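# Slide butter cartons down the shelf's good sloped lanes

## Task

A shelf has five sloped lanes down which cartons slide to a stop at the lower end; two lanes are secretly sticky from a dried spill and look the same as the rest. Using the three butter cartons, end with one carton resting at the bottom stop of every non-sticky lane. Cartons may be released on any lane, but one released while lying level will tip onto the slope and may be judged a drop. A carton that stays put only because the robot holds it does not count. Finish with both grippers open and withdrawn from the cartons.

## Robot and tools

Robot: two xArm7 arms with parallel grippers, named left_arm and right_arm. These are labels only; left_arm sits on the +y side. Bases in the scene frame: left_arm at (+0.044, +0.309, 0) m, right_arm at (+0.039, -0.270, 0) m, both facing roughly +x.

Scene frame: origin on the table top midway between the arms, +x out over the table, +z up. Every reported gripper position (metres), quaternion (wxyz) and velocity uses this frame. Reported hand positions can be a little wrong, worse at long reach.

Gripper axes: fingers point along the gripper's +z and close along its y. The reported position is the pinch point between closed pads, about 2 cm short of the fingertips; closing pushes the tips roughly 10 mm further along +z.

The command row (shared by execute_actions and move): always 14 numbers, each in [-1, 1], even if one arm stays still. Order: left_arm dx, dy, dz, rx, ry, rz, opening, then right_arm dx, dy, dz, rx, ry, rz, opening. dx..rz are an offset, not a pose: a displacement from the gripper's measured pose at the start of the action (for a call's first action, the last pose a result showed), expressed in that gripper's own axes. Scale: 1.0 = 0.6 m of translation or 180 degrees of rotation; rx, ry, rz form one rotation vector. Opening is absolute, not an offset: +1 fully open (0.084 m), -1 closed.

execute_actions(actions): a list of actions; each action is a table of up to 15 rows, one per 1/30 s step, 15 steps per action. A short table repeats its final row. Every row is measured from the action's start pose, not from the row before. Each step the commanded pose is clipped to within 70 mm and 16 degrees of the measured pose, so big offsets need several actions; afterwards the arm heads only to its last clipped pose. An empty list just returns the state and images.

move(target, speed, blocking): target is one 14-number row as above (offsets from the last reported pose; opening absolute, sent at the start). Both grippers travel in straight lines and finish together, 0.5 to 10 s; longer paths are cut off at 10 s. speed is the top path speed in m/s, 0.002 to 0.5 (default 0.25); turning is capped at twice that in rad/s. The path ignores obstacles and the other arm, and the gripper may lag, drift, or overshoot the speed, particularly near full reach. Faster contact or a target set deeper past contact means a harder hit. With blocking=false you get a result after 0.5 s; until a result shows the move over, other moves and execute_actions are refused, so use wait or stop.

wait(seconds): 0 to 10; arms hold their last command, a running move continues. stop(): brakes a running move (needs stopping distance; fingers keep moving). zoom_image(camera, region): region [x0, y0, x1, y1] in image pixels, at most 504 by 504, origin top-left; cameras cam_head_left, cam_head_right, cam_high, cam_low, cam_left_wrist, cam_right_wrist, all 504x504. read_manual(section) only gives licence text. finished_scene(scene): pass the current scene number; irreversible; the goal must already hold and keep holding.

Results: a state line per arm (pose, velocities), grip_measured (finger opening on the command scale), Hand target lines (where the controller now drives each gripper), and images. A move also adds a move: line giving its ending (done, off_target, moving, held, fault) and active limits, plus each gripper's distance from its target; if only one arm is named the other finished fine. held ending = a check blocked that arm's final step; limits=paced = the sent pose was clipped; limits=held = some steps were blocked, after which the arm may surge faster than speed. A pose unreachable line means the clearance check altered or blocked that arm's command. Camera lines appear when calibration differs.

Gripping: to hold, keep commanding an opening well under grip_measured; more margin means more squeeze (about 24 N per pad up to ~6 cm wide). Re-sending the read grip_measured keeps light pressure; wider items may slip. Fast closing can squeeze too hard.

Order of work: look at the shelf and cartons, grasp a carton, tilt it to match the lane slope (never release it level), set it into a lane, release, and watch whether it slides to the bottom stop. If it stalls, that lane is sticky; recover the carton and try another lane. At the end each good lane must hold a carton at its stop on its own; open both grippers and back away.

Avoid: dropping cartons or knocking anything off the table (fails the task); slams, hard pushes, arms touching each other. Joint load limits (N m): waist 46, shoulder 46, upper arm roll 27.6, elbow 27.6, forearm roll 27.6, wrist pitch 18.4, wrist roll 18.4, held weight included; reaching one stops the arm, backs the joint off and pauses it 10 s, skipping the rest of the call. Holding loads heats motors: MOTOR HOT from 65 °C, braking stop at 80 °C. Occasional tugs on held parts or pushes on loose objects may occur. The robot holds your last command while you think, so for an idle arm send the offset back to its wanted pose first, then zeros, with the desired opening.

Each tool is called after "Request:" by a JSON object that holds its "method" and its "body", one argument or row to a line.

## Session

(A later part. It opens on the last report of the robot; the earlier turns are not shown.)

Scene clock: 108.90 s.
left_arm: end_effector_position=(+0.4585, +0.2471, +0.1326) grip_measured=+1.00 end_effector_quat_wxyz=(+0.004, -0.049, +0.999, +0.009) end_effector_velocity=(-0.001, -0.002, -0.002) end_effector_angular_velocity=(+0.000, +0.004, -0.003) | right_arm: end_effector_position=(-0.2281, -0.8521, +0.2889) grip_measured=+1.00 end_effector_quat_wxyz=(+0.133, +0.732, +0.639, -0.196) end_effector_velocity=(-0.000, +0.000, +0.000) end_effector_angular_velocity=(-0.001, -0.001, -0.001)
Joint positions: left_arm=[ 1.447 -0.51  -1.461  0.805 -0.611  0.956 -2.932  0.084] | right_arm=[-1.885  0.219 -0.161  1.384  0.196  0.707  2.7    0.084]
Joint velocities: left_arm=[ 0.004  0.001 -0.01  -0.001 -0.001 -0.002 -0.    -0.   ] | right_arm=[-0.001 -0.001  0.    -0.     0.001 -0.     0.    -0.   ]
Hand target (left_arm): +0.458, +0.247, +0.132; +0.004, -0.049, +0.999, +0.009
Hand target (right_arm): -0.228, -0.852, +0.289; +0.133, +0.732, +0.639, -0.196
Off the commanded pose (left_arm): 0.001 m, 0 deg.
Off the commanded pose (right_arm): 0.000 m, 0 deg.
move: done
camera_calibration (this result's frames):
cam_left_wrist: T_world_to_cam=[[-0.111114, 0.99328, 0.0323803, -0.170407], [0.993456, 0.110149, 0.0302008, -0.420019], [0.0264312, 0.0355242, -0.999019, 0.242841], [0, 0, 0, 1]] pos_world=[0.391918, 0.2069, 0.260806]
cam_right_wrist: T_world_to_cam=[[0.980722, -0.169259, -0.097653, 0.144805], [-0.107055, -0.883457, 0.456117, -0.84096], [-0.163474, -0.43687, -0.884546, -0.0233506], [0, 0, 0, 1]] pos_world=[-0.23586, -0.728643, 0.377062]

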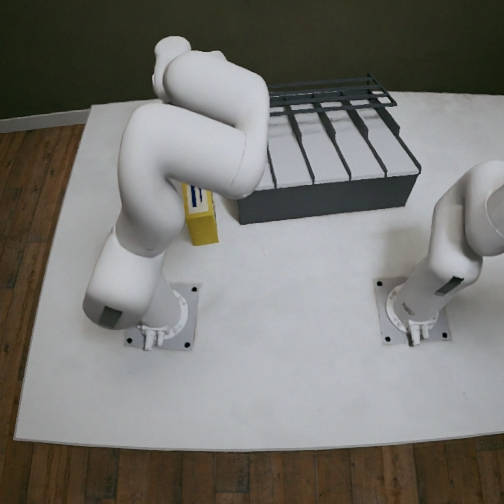

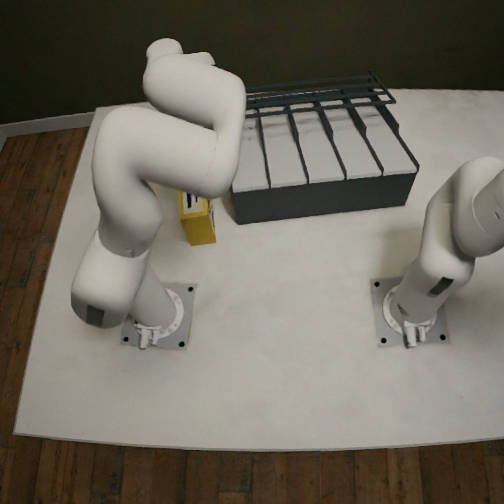

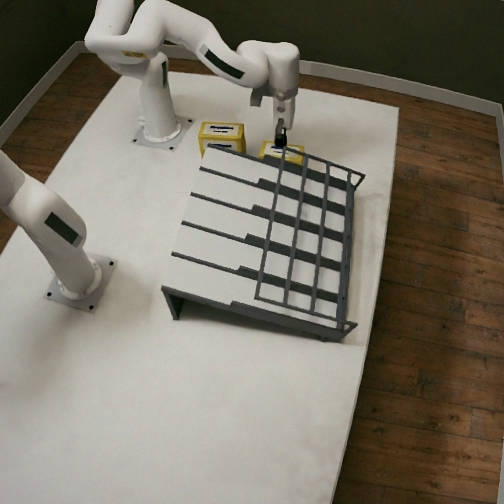

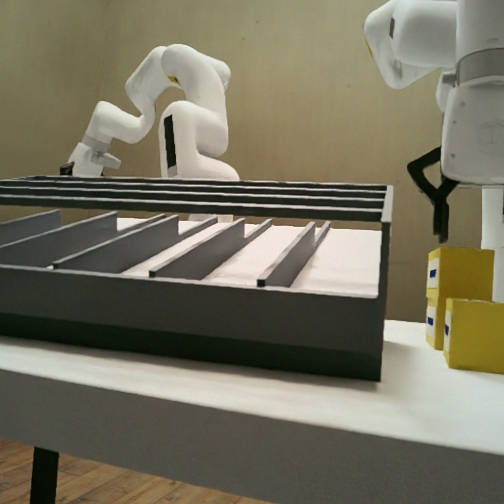

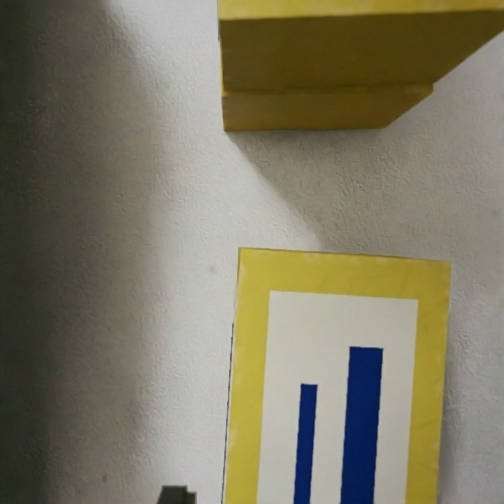

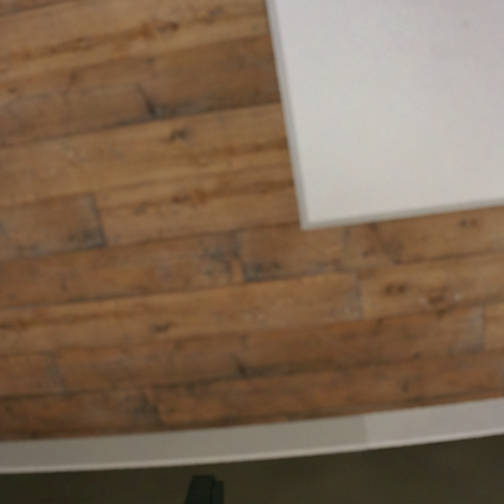

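Request:
{"method": "move", "body": {
  "target": [0,0,0.15,0,0,0,1,0,0,0,0,0,0,1],
  "speed": 0.15
}}

Request:
{"method": "move", "body": {
  "target": [0,0,0,0,0,0,0.2,0,0,0,0,0,0,1]
}}

Request:
{"method": "move", "body": {
  "target": [0,0,-0.33,0,0,0,0.2,0,0,0,0,0,0,1]
}}

Scene clock: 116.87 s.
left_arm: end_effector_position=(+0.4591, +0.2492, +0.0430) grip_measured=+1.00 end_effector_quat_wxyz=(+0.004, -0.049, +0.999, +0.010) end_effector_velocity=(-0.001, -0.001, -0.002) end_effector_angular_velocity=(-0.001, +0.005, -0.002) | right_arm: end_effector_position=(-0.2281, -0.8521, +0.2889) grip_measured=+1.00 end_effector_quat_wxyz=(+0.133, +0.732, +0.639, -0.196) end_effector_velocity=(+0.001, -0.001, +0.001) end_effector_angular_velocity=(-0.002, +0.001, +0.003)
Joint positions: left_arm=[ 1.789 -0.546 -1.893  0.756 -0.79   0.731 -2.826  0.084] | right_arm=[-1.885  0.219 -0.161  1.384  0.196  0.707  2.7    0.084]
Joint velocities: left_arm=[ 0.008 -0.003 -0.01   0.001 -0.004  0.001  0.004  0.   ] | right_arm=[ 0.001 -0.001  0.002 -0.    -0.001 -0.001  0.     0.   ]
Hand target (left_arm): +0.459, +0.249, +0.043; +0.004, -0.049, +0.999, +0.010
Hand target (right_arm): -0.228, -0.852, +0.289; +0.133, +0.732, +0.639, -0.196
Off the commanded pose (left_arm): 0.001 m, 0 deg.
Off the commanded pose (right_arm): 0.000 m, 0 deg.
move: done
camera_calibration (this result's frames):
cam_left_wrist: T_world_to_cam=[[-0.111324, 0.993217, 0.0335569, -0.169456], [0.993426, 0.110315, 0.030576, -0.418137], [0.0266668, 0.0367402, -0.998969, 0.152784], [0, 0, 0, 1]] pos_world=[0.39245, 0.20882, 0.171098]
cam_right_wrist: T_world_to_cam=[[0.980722, -0.169259, -0.0976531, 0.144805], [-0.107055, -0.883457, 0.456117, -0.84096], [-0.163474, -0.43687, -0.884546, -0.0233506], [0, 0, 0, 1]] pos_world=[-0.23586, -0.728644, 0.377062]

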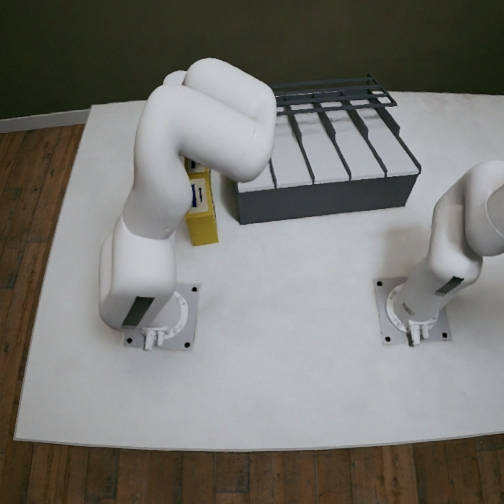

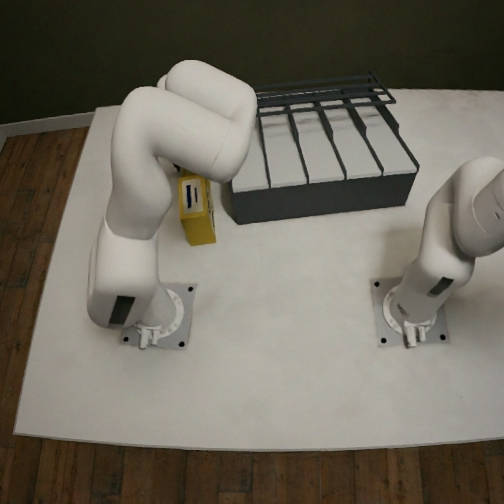

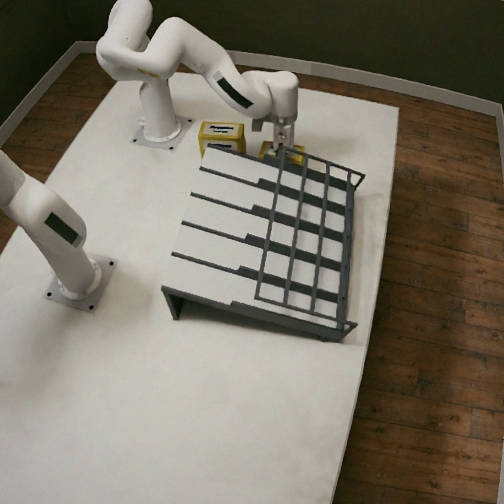

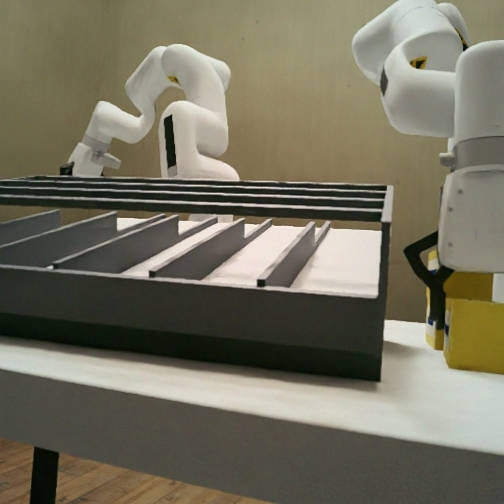

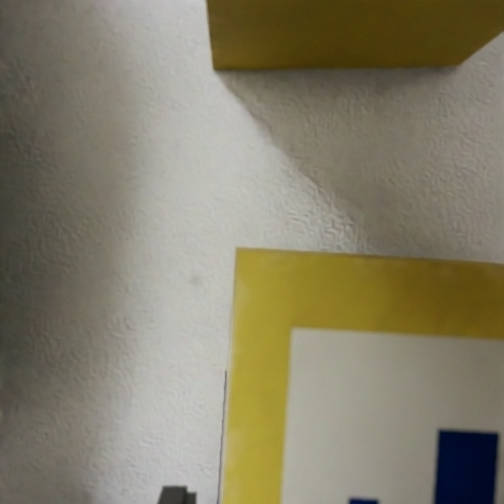

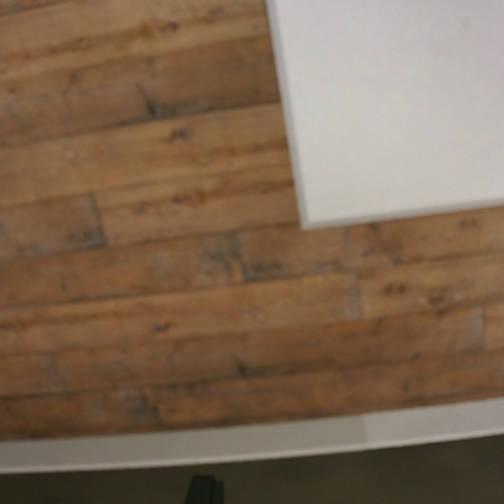

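Scene clock: 117.37 s.
left_arm: end_effector_position=(+0.4594, +0.2490, +0.0432) grip_measured=+0.47 end_effector_quat_wxyz=(+0.005, -0.049, +0.999, +0.010) end_effector_velocity=(-0.000, +0.000, -0.000) end_effector_angular_velocity=(+0.001, +0.001, +0.001) | right_arm: end_effector_position=(-0.2281, -0.8521, +0.2889) grip_measured=+1.00 end_effector_quat_wxyz=(+0.133, +0.732, +0.639, -0.196) end_effector_velocity=(-0.001, +0.000, -0.000) end_effector_angular_velocity=(+0.001, -0.001, -0.001)
Joint positions: left_arm=[ 1.789 -0.546 -1.893  0.757 -0.79   0.731 -2.826  0.064] | right_arm=[-1.885  0.219 -0.161  1.384  0.196  0.707  2.7    0.084]
Joint velocities: left_arm=[ 0.    -0.001 -0.    -0.    -0.     0.     0.     0.   ] | right_arm=[-0.002  0.001  0.001  0.001  0.001  0.001 -0.    -0.   ]
Hand target (left_arm): +0.459, +0.249, +0.043; +0.004, -0.049, +0.999, +0.010
Hand target (right_arm): -0.228, -0.852, +0.289; +0.133, +0.732, +0.639, -0.196
Off the commanded pose (left_arm): 0.000 m, 0 deg.
Off the commanded pose (right_arm): 0.000 m, 0 deg.
move: done
camera_calibration (this result's frames):
cam_left_wrist: T_world_to_cam=[[-0.111175, 0.993249, 0.0331002, -0.169293], [0.993421, 0.11015, 0.031346, -0.418454], [0.0274884, 0.0363673, -0.99896, 0.152755], [0, 0, 0, 1]] pos_world=[0.39268, 0.208687, 0.171316]
cam_right_wrist: T_world_to_cam=[[0.980722, -0.169259, -0.0976529, 0.144805], [-0.107055, -0.883457, 0.456117, -0.84096], [-0.163474, -0.43687, -0.884546, -0.0233506], [0, 0, 0, 1]] pos_world=[-0.23586, -0.728644, 0.377062]

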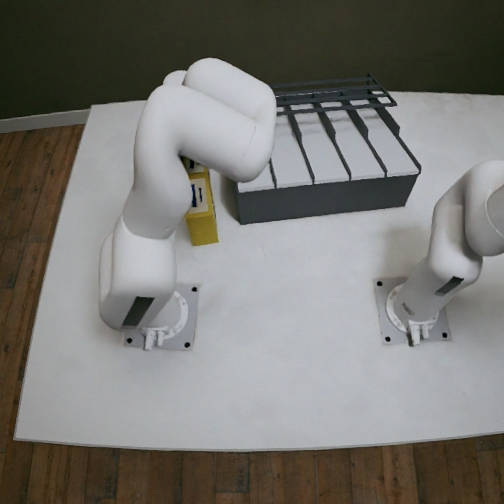

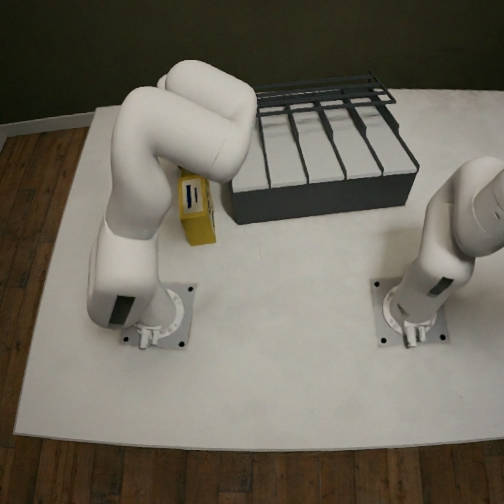

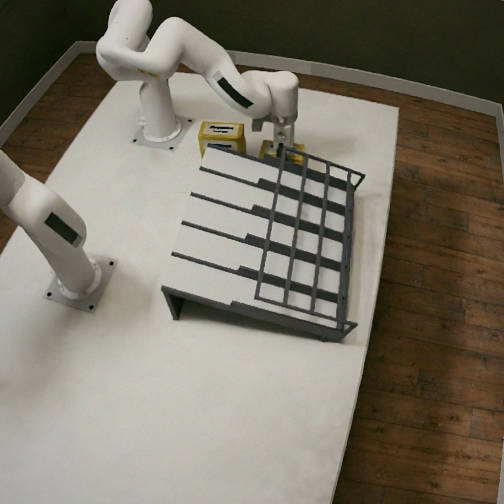

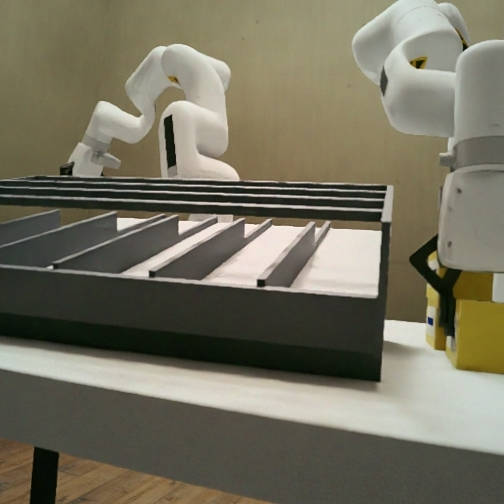

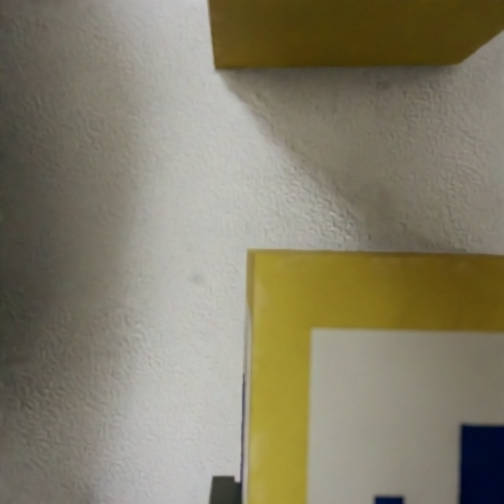

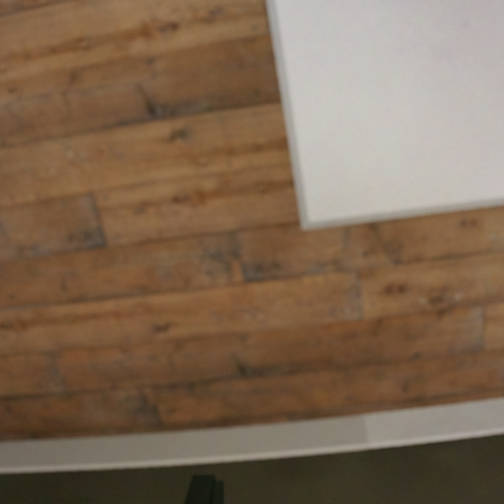

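Scene clock: 118.73 s.
left_arm: end_effector_position=(+0.4580, +0.2446, +0.2406) grip_measured=+0.47 end_effector_quat_wxyz=(+0.004, -0.049, +0.999, +0.008) end_effector_velocity=(+0.001, -0.000, +0.003) end_effector_angular_velocity=(+0.001, -0.006, -0.001) | right_arm: end_effector_position=(-0.2281, -0.8521, +0.2889) grip_measured=+1.00 end_effector_quat_wxyz=(+0.133, +0.732, +0.639, -0.196) end_effector_velocity=(-0.000, +0.000, -0.000) end_effector_angular_velocity=(+0.001, +0.001, -0.000)
Joint positions: left_arm=[ 1.258 -0.55  -1.147  0.981 -0.506  1.259 -2.976  0.064] | right_arm=[-1.885  0.219 -0.161  1.384  0.196  0.707  2.7    0.084]
Joint velocities: left_arm=[-0.003 -0.003  0.007  0.005 -0.     0.003  0.001 -0.   ] | right_arm=[-0.    -0.    -0.    -0.001 -0.001 -0.001 -0.     0.   ]
Hand target (left_arm): +0.458, +0.244, +0.241; +0.005, -0.049, +0.999, +0.009
Hand target (right_arm): -0.228, -0.852, +0.289; +0.133, +0.732, +0.639, -0.196
Off the commanded pose (left_arm): 0.001 m, 0 deg.
Off the commanded pose (right_arm): 0.000 m, 0 deg.
move: done
camera_calibration (this result's frames):
cam_left_wrist: T_world_to_cam=[[-0.110428, 0.993415, 0.0305373, -0.17132], [0.993515, 0.109497, 0.0306405, -0.422448], [0.027095, 0.0337228, -0.999064, 0.351022], [0, 0, 0, 1]] pos_world=[0.391279, 0.204611, 0.36887]
cam_right_wrist: T_world_to_cam=[[0.980722, -0.169259, -0.097653, 0.144805], [-0.107055, -0.883457, 0.456117, -0.84096], [-0.163474, -0.43687, -0.884546, -0.0233506], [0, 0, 0, 1]] pos_world=[-0.23586, -0.728644, 0.377062]

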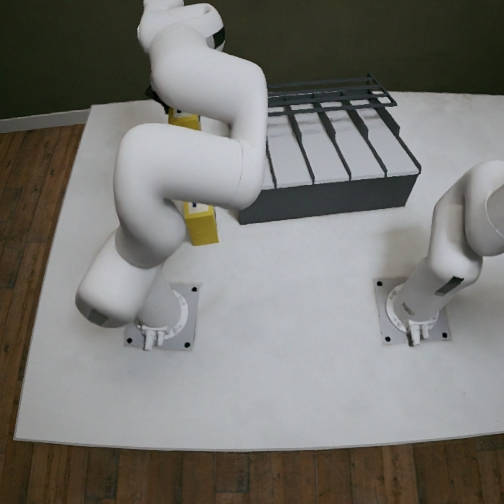

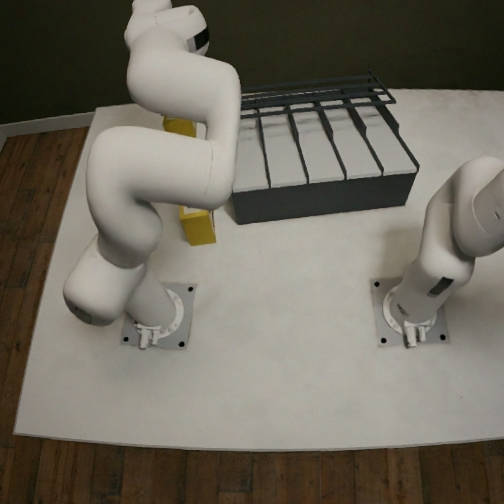

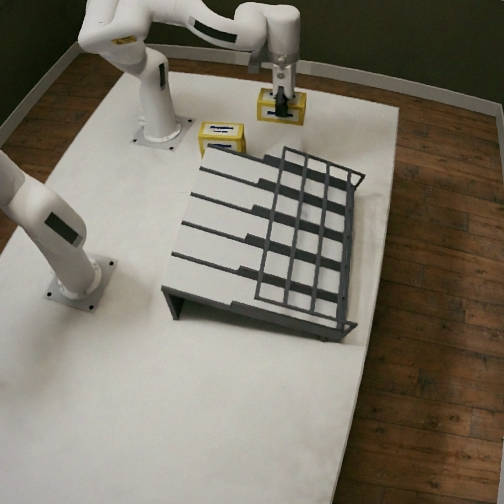

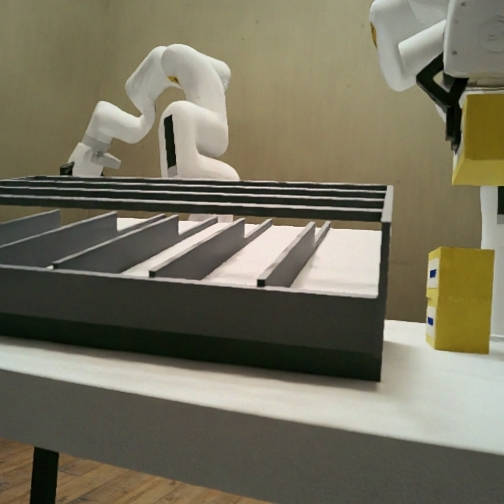

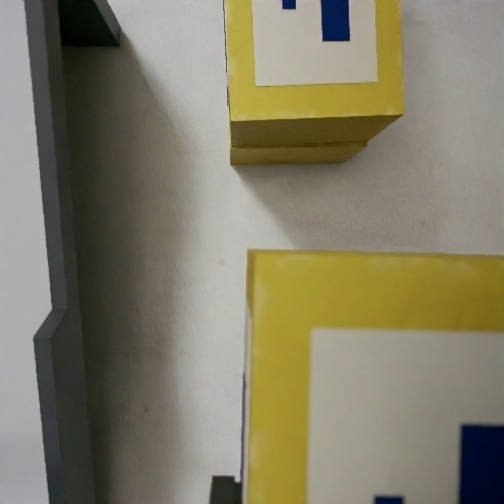

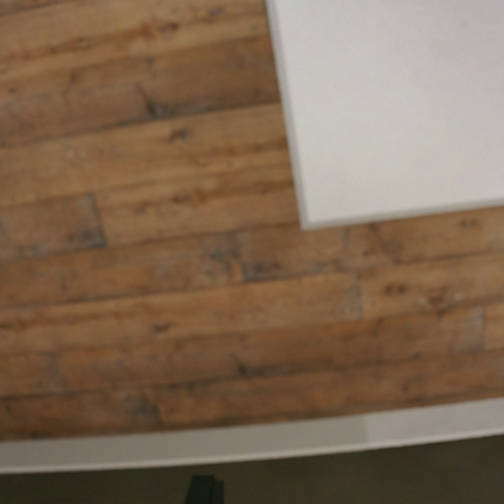

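Request:
{"method": "move", "body": {
  "target": [0.172,-0.255,0.03,0,0.083,0,0.2,0,0,0,0,0,0,1],
  "speed": 0.2
}}

Scene clock: 145.70 s.
left_arm: end_effector_position=(+0.3710, +0.0836, +0.2192) grip_measured=+0.47 end_effector_quat_wxyz=(-0.125, -0.050, +0.991, +0.002) end_effector_velocity=(-0.002, -0.004, -0.001) end_effector_angular_velocity=(+0.001, +0.006, -0.004) | right_arm: end_effector_position=(-0.2281, -0.8521, +0.2889) grip_measured=+1.00 end_effector_quat_wxyz=(+0.133, +0.732, +0.639, -0.196) end_effector_velocity=(-0.001, +0.001, -0.000) end_effector_angular_velocity=(+0.001, -0.000, -0.002)
Joint positions: left_arm=[ 1.14  -0.577 -1.353  1.083 -0.613  1.528 -3.295  0.064] | right_arm=[-1.885  0.219 -0.161  1.384  0.196  0.707  2.7    0.084]
Joint velocities: left_arm=[ 0.001  0.001 -0.011  0.006 -0.002  0.005 -0.006 -0.   ] | right_arm=[-0.     0.    -0.002 -0.     0.     0.001 -0.     0.   ]
Hand target (left_arm): +0.371, +0.083, +0.219; -0.126, -0.049, +0.991, +0.002
Hand target (right_arm): -0.228, -0.852, +0.289; +0.133, +0.732, +0.639, -0.196
Off the commanded pose (left_arm): 0.001 m, 0 deg.
Off the commanded pose (right_arm): 0.000 m, 0 deg.
move: done
camera_calibration (this result's frames):
cam_left_wrist: T_world_to_cam=[[-0.108298, 0.993569, 0.0330509, -0.0216948], [0.967188, 0.112992, -0.22755, -0.251627], [-0.229822, 0.00732313, -0.973205, 0.429214], [0, 0, 0, 1]] pos_world=[0.339664, 0.0468439, 0.361172]
cam_right_wrist: T_world_to_cam=[[0.980722, -0.169259, -0.0976531, 0.144805], [-0.107055, -0.883457, 0.456117, -0.84096], [-0.163474, -0.43687, -0.884546, -0.0233505], [0, 0, 0, 1]] pos_world=[-0.23586, -0.728643, 0.377062]

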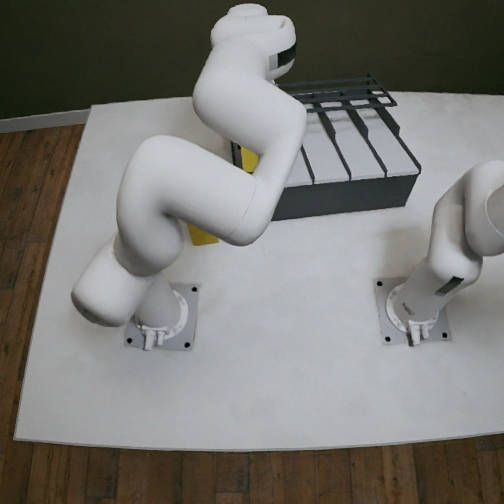

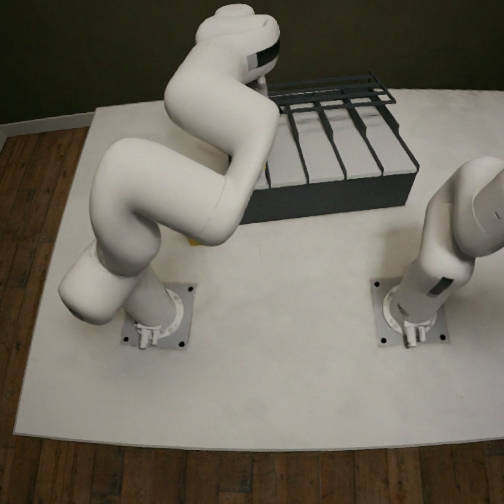

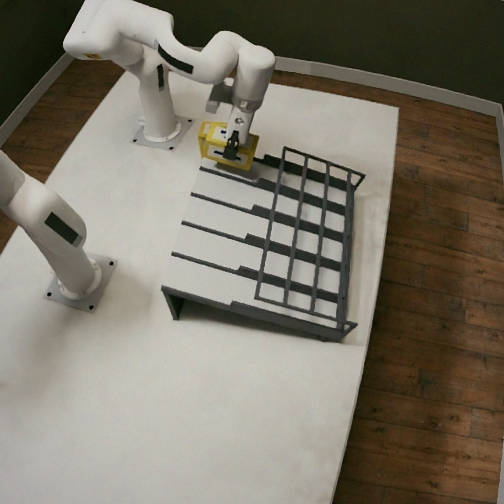

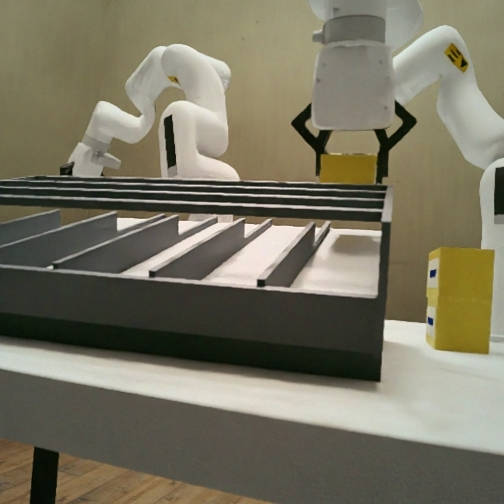

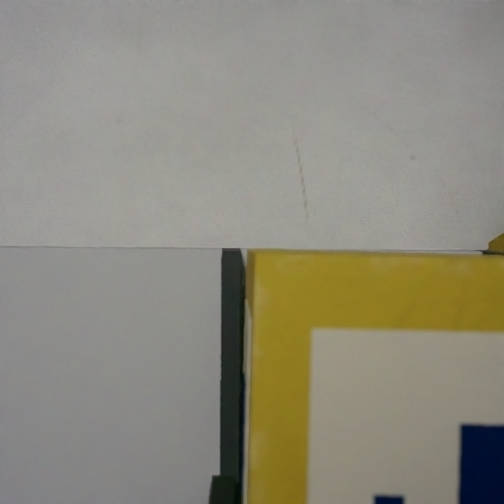

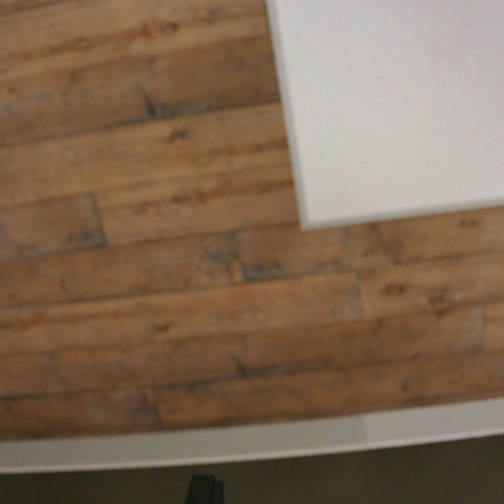

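Request:
{"method": "move", "body": {
  "target": [0,0,0.05,0,0,0,0.2,0,0,0,0,0,0,1],
  "speed": 0.05
}}

Request:
{"method": "zoom_image", "body": {
  "camera": "cam_low",
  "region": [280, 120, 420, 260]
}}

Request:
{"method": "zoom_image", "body": {
  "camera": "cam_high",
  "region": [180, 100, 300, 220]
}}

Scene clock: 158.00 s.
left_arm: end_effector_position=(+0.3637, +0.0834, +0.1904) grip_measured=+0.47 end_effector_quat_wxyz=(-0.125, -0.050, +0.991, +0.002) end_effector_velocity=(+0.000, +0.000, -0.001) end_effector_angular_velocity=(-0.000, -0.002, +0.001) | right_arm: end_effector_position=(-0.2281, -0.8521, +0.2889) grip_measured=+1.00 end_effector_quat_wxyz=(+0.133, +0.732, +0.639, -0.196) end_effector_velocity=(+0.002, -0.001, -0.001) end_effector_angular_velocity=(+0.001, +0.000, +0.004)
Joint positions: left_arm=[ 1.128 -0.594 -1.383  1.008 -0.648  1.46  -3.279  0.064] | right_arm=[-1.885  0.219 -0.161  1.384  0.196  0.707  2.7    0.084]
Joint velocities: left_arm=[ 0.001 -0.    -0.001 -0.002 -0.001 -0.004  0.001 -0.   ] | right_arm=[ 0.001  0.001  0.001 -0.    -0.001  0.    -0.001  0.   ]
Hand target (left_arm): +0.364, +0.083, +0.190; -0.125, -0.050, +0.991, +0.002
Hand target (right_arm): -0.228, -0.852, +0.289; +0.133, +0.732, +0.639, -0.196
Off the commanded pose (left_arm): 0.000 m, 0 deg.
Off the commanded pose (right_arm): 0.000 m, 0 deg.
move: done
camera_calibration (this result's frames):
cam_left_wrist: T_world_to_cam=[[-0.10857, 0.99354, 0.0330296, -0.0212988], [0.967256, 0.113249, -0.227134, -0.251214], [-0.229407, 0.00728809, -0.973303, 0.399377], [0, 0, 0, 1]] pos_world=[0.332296, 0.0467003, 0.332359]
cam_right_wrist: T_world_to_cam=[[0.980722, -0.169258, -0.097653, 0.144805], [-0.107055, -0.883457, 0.456117, -0.84096], [-0.163474, -0.43687, -0.884546, -0.0233504], [0, 0, 0, 1]] pos_world=[-0.23586, -0.728643, 0.377062]

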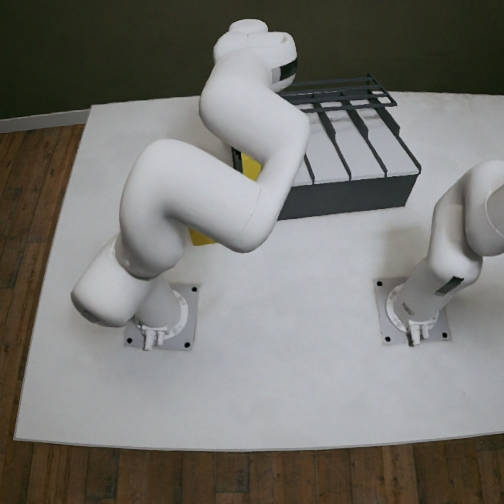

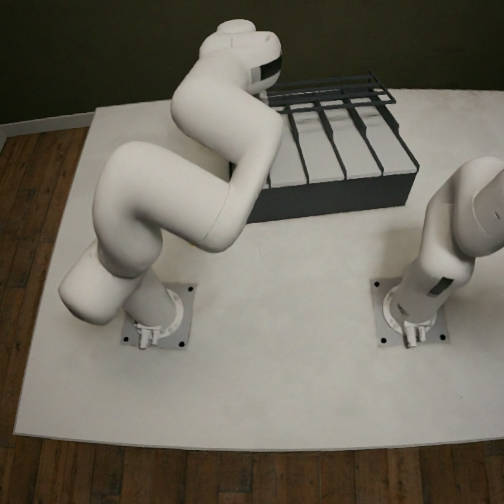

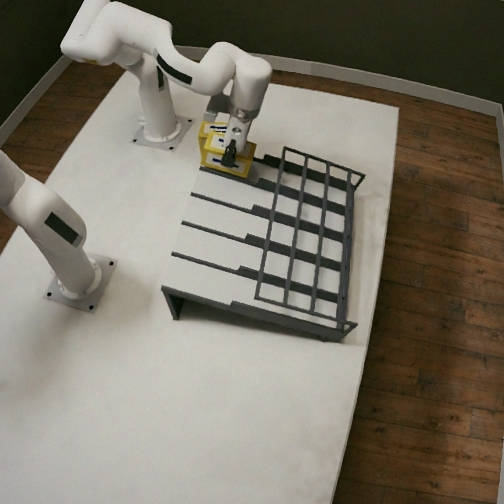

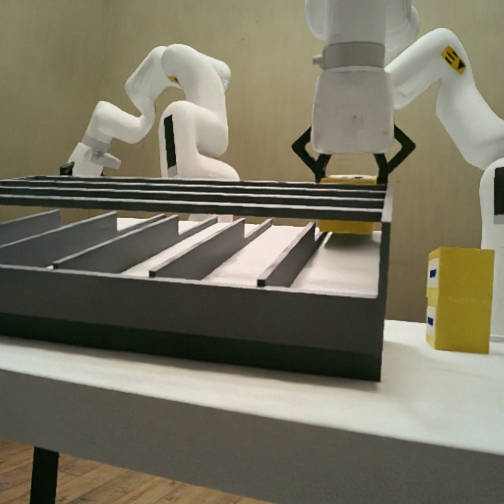

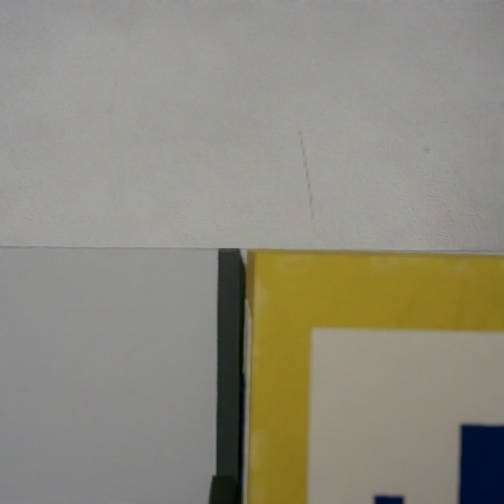

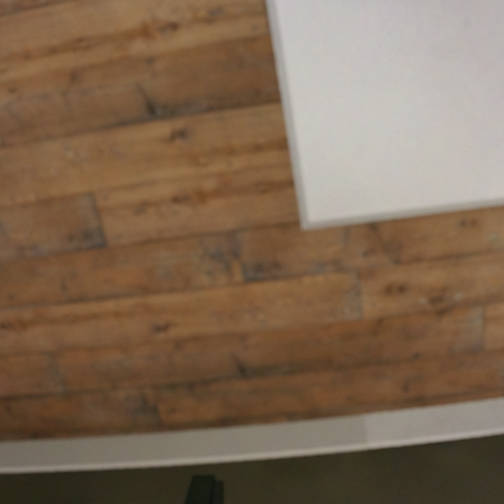

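Region (280, 120, 420, 260) of cam_low's 504x504 image, scaled by 3.600, with more detail than that image has.

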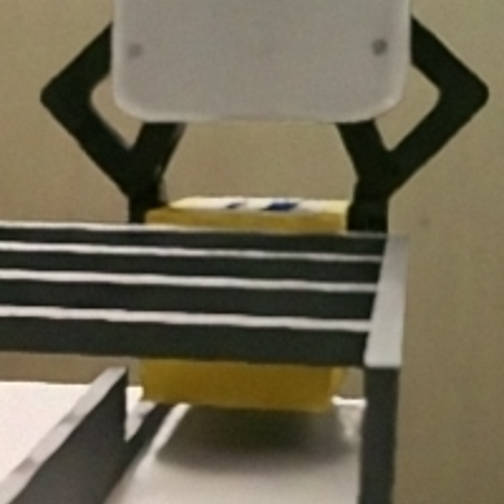

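Region (180, 100, 300, 220) of cam_high's 504x504 image, scaled by 4.200, with more detail than that image has.

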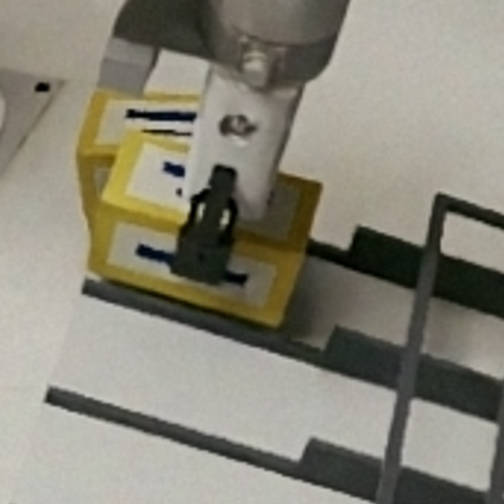

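Request:
{"method": "move", "body": {
  "target": [-0.015,0,0.013,0,0,0,0.2,0,0,0,0,0,0,1],
  "speed": 0.03
}}

Request:
{"method": "zoom_image", "body": {
  "camera": "cam_low",
  "region": [280, 120, 420, 260]
}}

Scene clock: 171.10 s.
left_arm: end_effector_position=(+0.3704, +0.0843, +0.1807) grip_measured=+0.47 end_effector_quat_wxyz=(-0.125, -0.050, +0.991, +0.002) end_effector_velocity=(+0.001, -0.001, -0.000) end_effector_angular_velocity=(-0.001, -0.001, -0.003) | right_arm: end_effector_position=(-0.2281, -0.8521, +0.2889) grip_measured=+1.00 end_effector_quat_wxyz=(+0.133, +0.732, +0.639, -0.196) end_effector_velocity=(+0.001, -0.000, +0.000) end_effector_angular_velocity=(+0.000, +0.001, +0.002)
Joint positions: left_arm=[ 1.177 -0.588 -1.433  1.01  -0.653  1.434 -3.271  0.064] | right_arm=[-1.885  0.219 -0.161  1.384  0.196  0.707  2.7    0.084]
Joint velocities: left_arm=[ 0.004  0.    -0.006  0.003 -0.001 -0.002  0.001 -0.   ] | right_arm=[ 0.001 -0.     0.001  0.    -0.002 -0.     0.     0.   ]
Hand target (left_arm): +0.370, +0.084, +0.181; -0.125, -0.050, +0.991, +0.002
Hand target (right_arm): -0.228, -0.852, +0.289; +0.133, +0.732, +0.639, -0.196
Off the commanded pose (left_arm): 0.000 m, 0 deg.
Off the commanded pose (right_arm): 0.000 m, 0 deg.
move: done
camera_calibration (this result's frames):
cam_left_wrist: T_world_to_cam=[[-0.108625, 0.99353, 0.0331461, -0.021114], [0.967266, 0.113328, -0.227052, -0.260008], [-0.22934, 0.00739761, -0.973318, 0.39143], [0, 0, 0, 1]] pos_world=[0.338974, 0.047548, 0.32265]
cam_right_wrist: T_world_to_cam=[[0.980722, -0.169259, -0.0976531, 0.144805], [-0.107055, -0.883457, 0.456117, -0.84096], [-0.163474, -0.436869, -0.884546, -0.0233503], [0, 0, 0, 1]] pos_world=[-0.23586, -0.728643, 0.377062]

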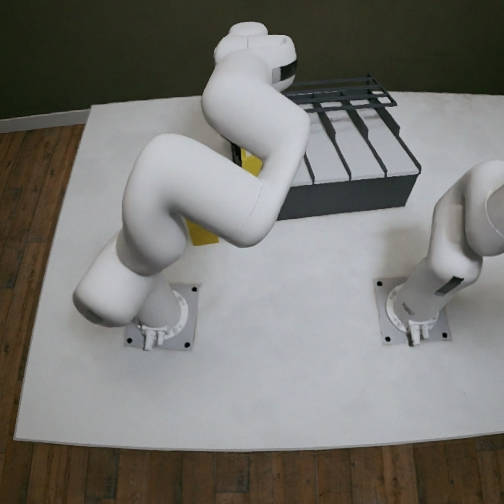

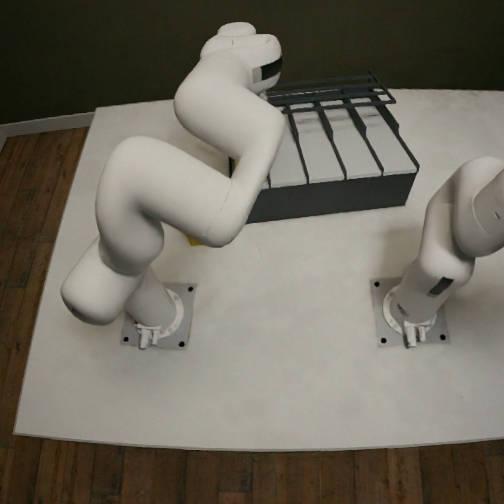

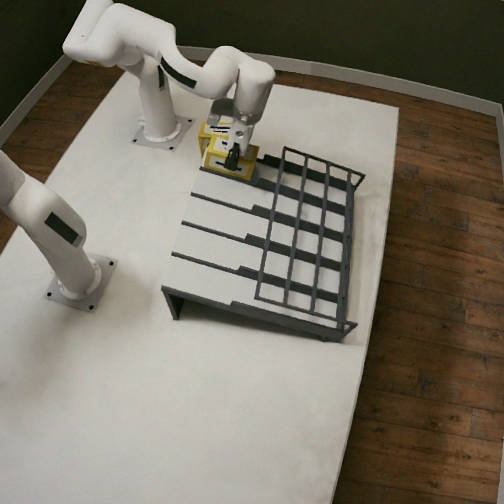

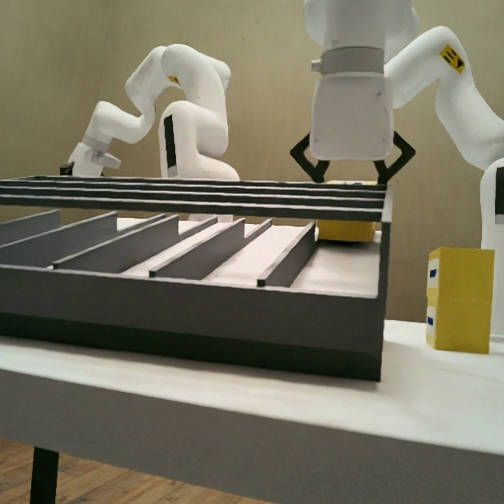

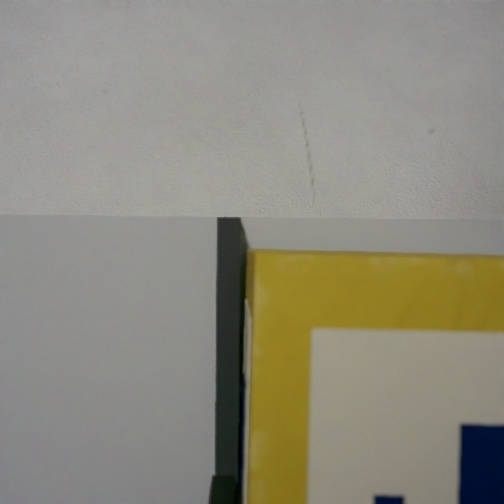

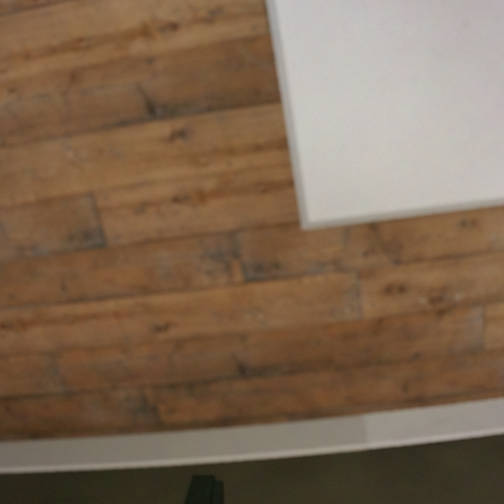

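Region (280, 120, 420, 260) of cam_low's 504x504 image, scaled by 3.600, with more detail than that image has.

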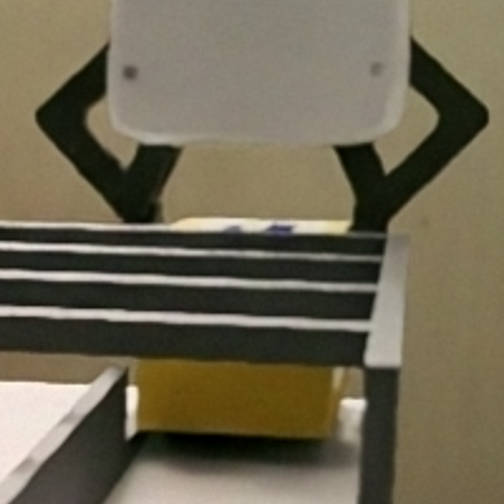

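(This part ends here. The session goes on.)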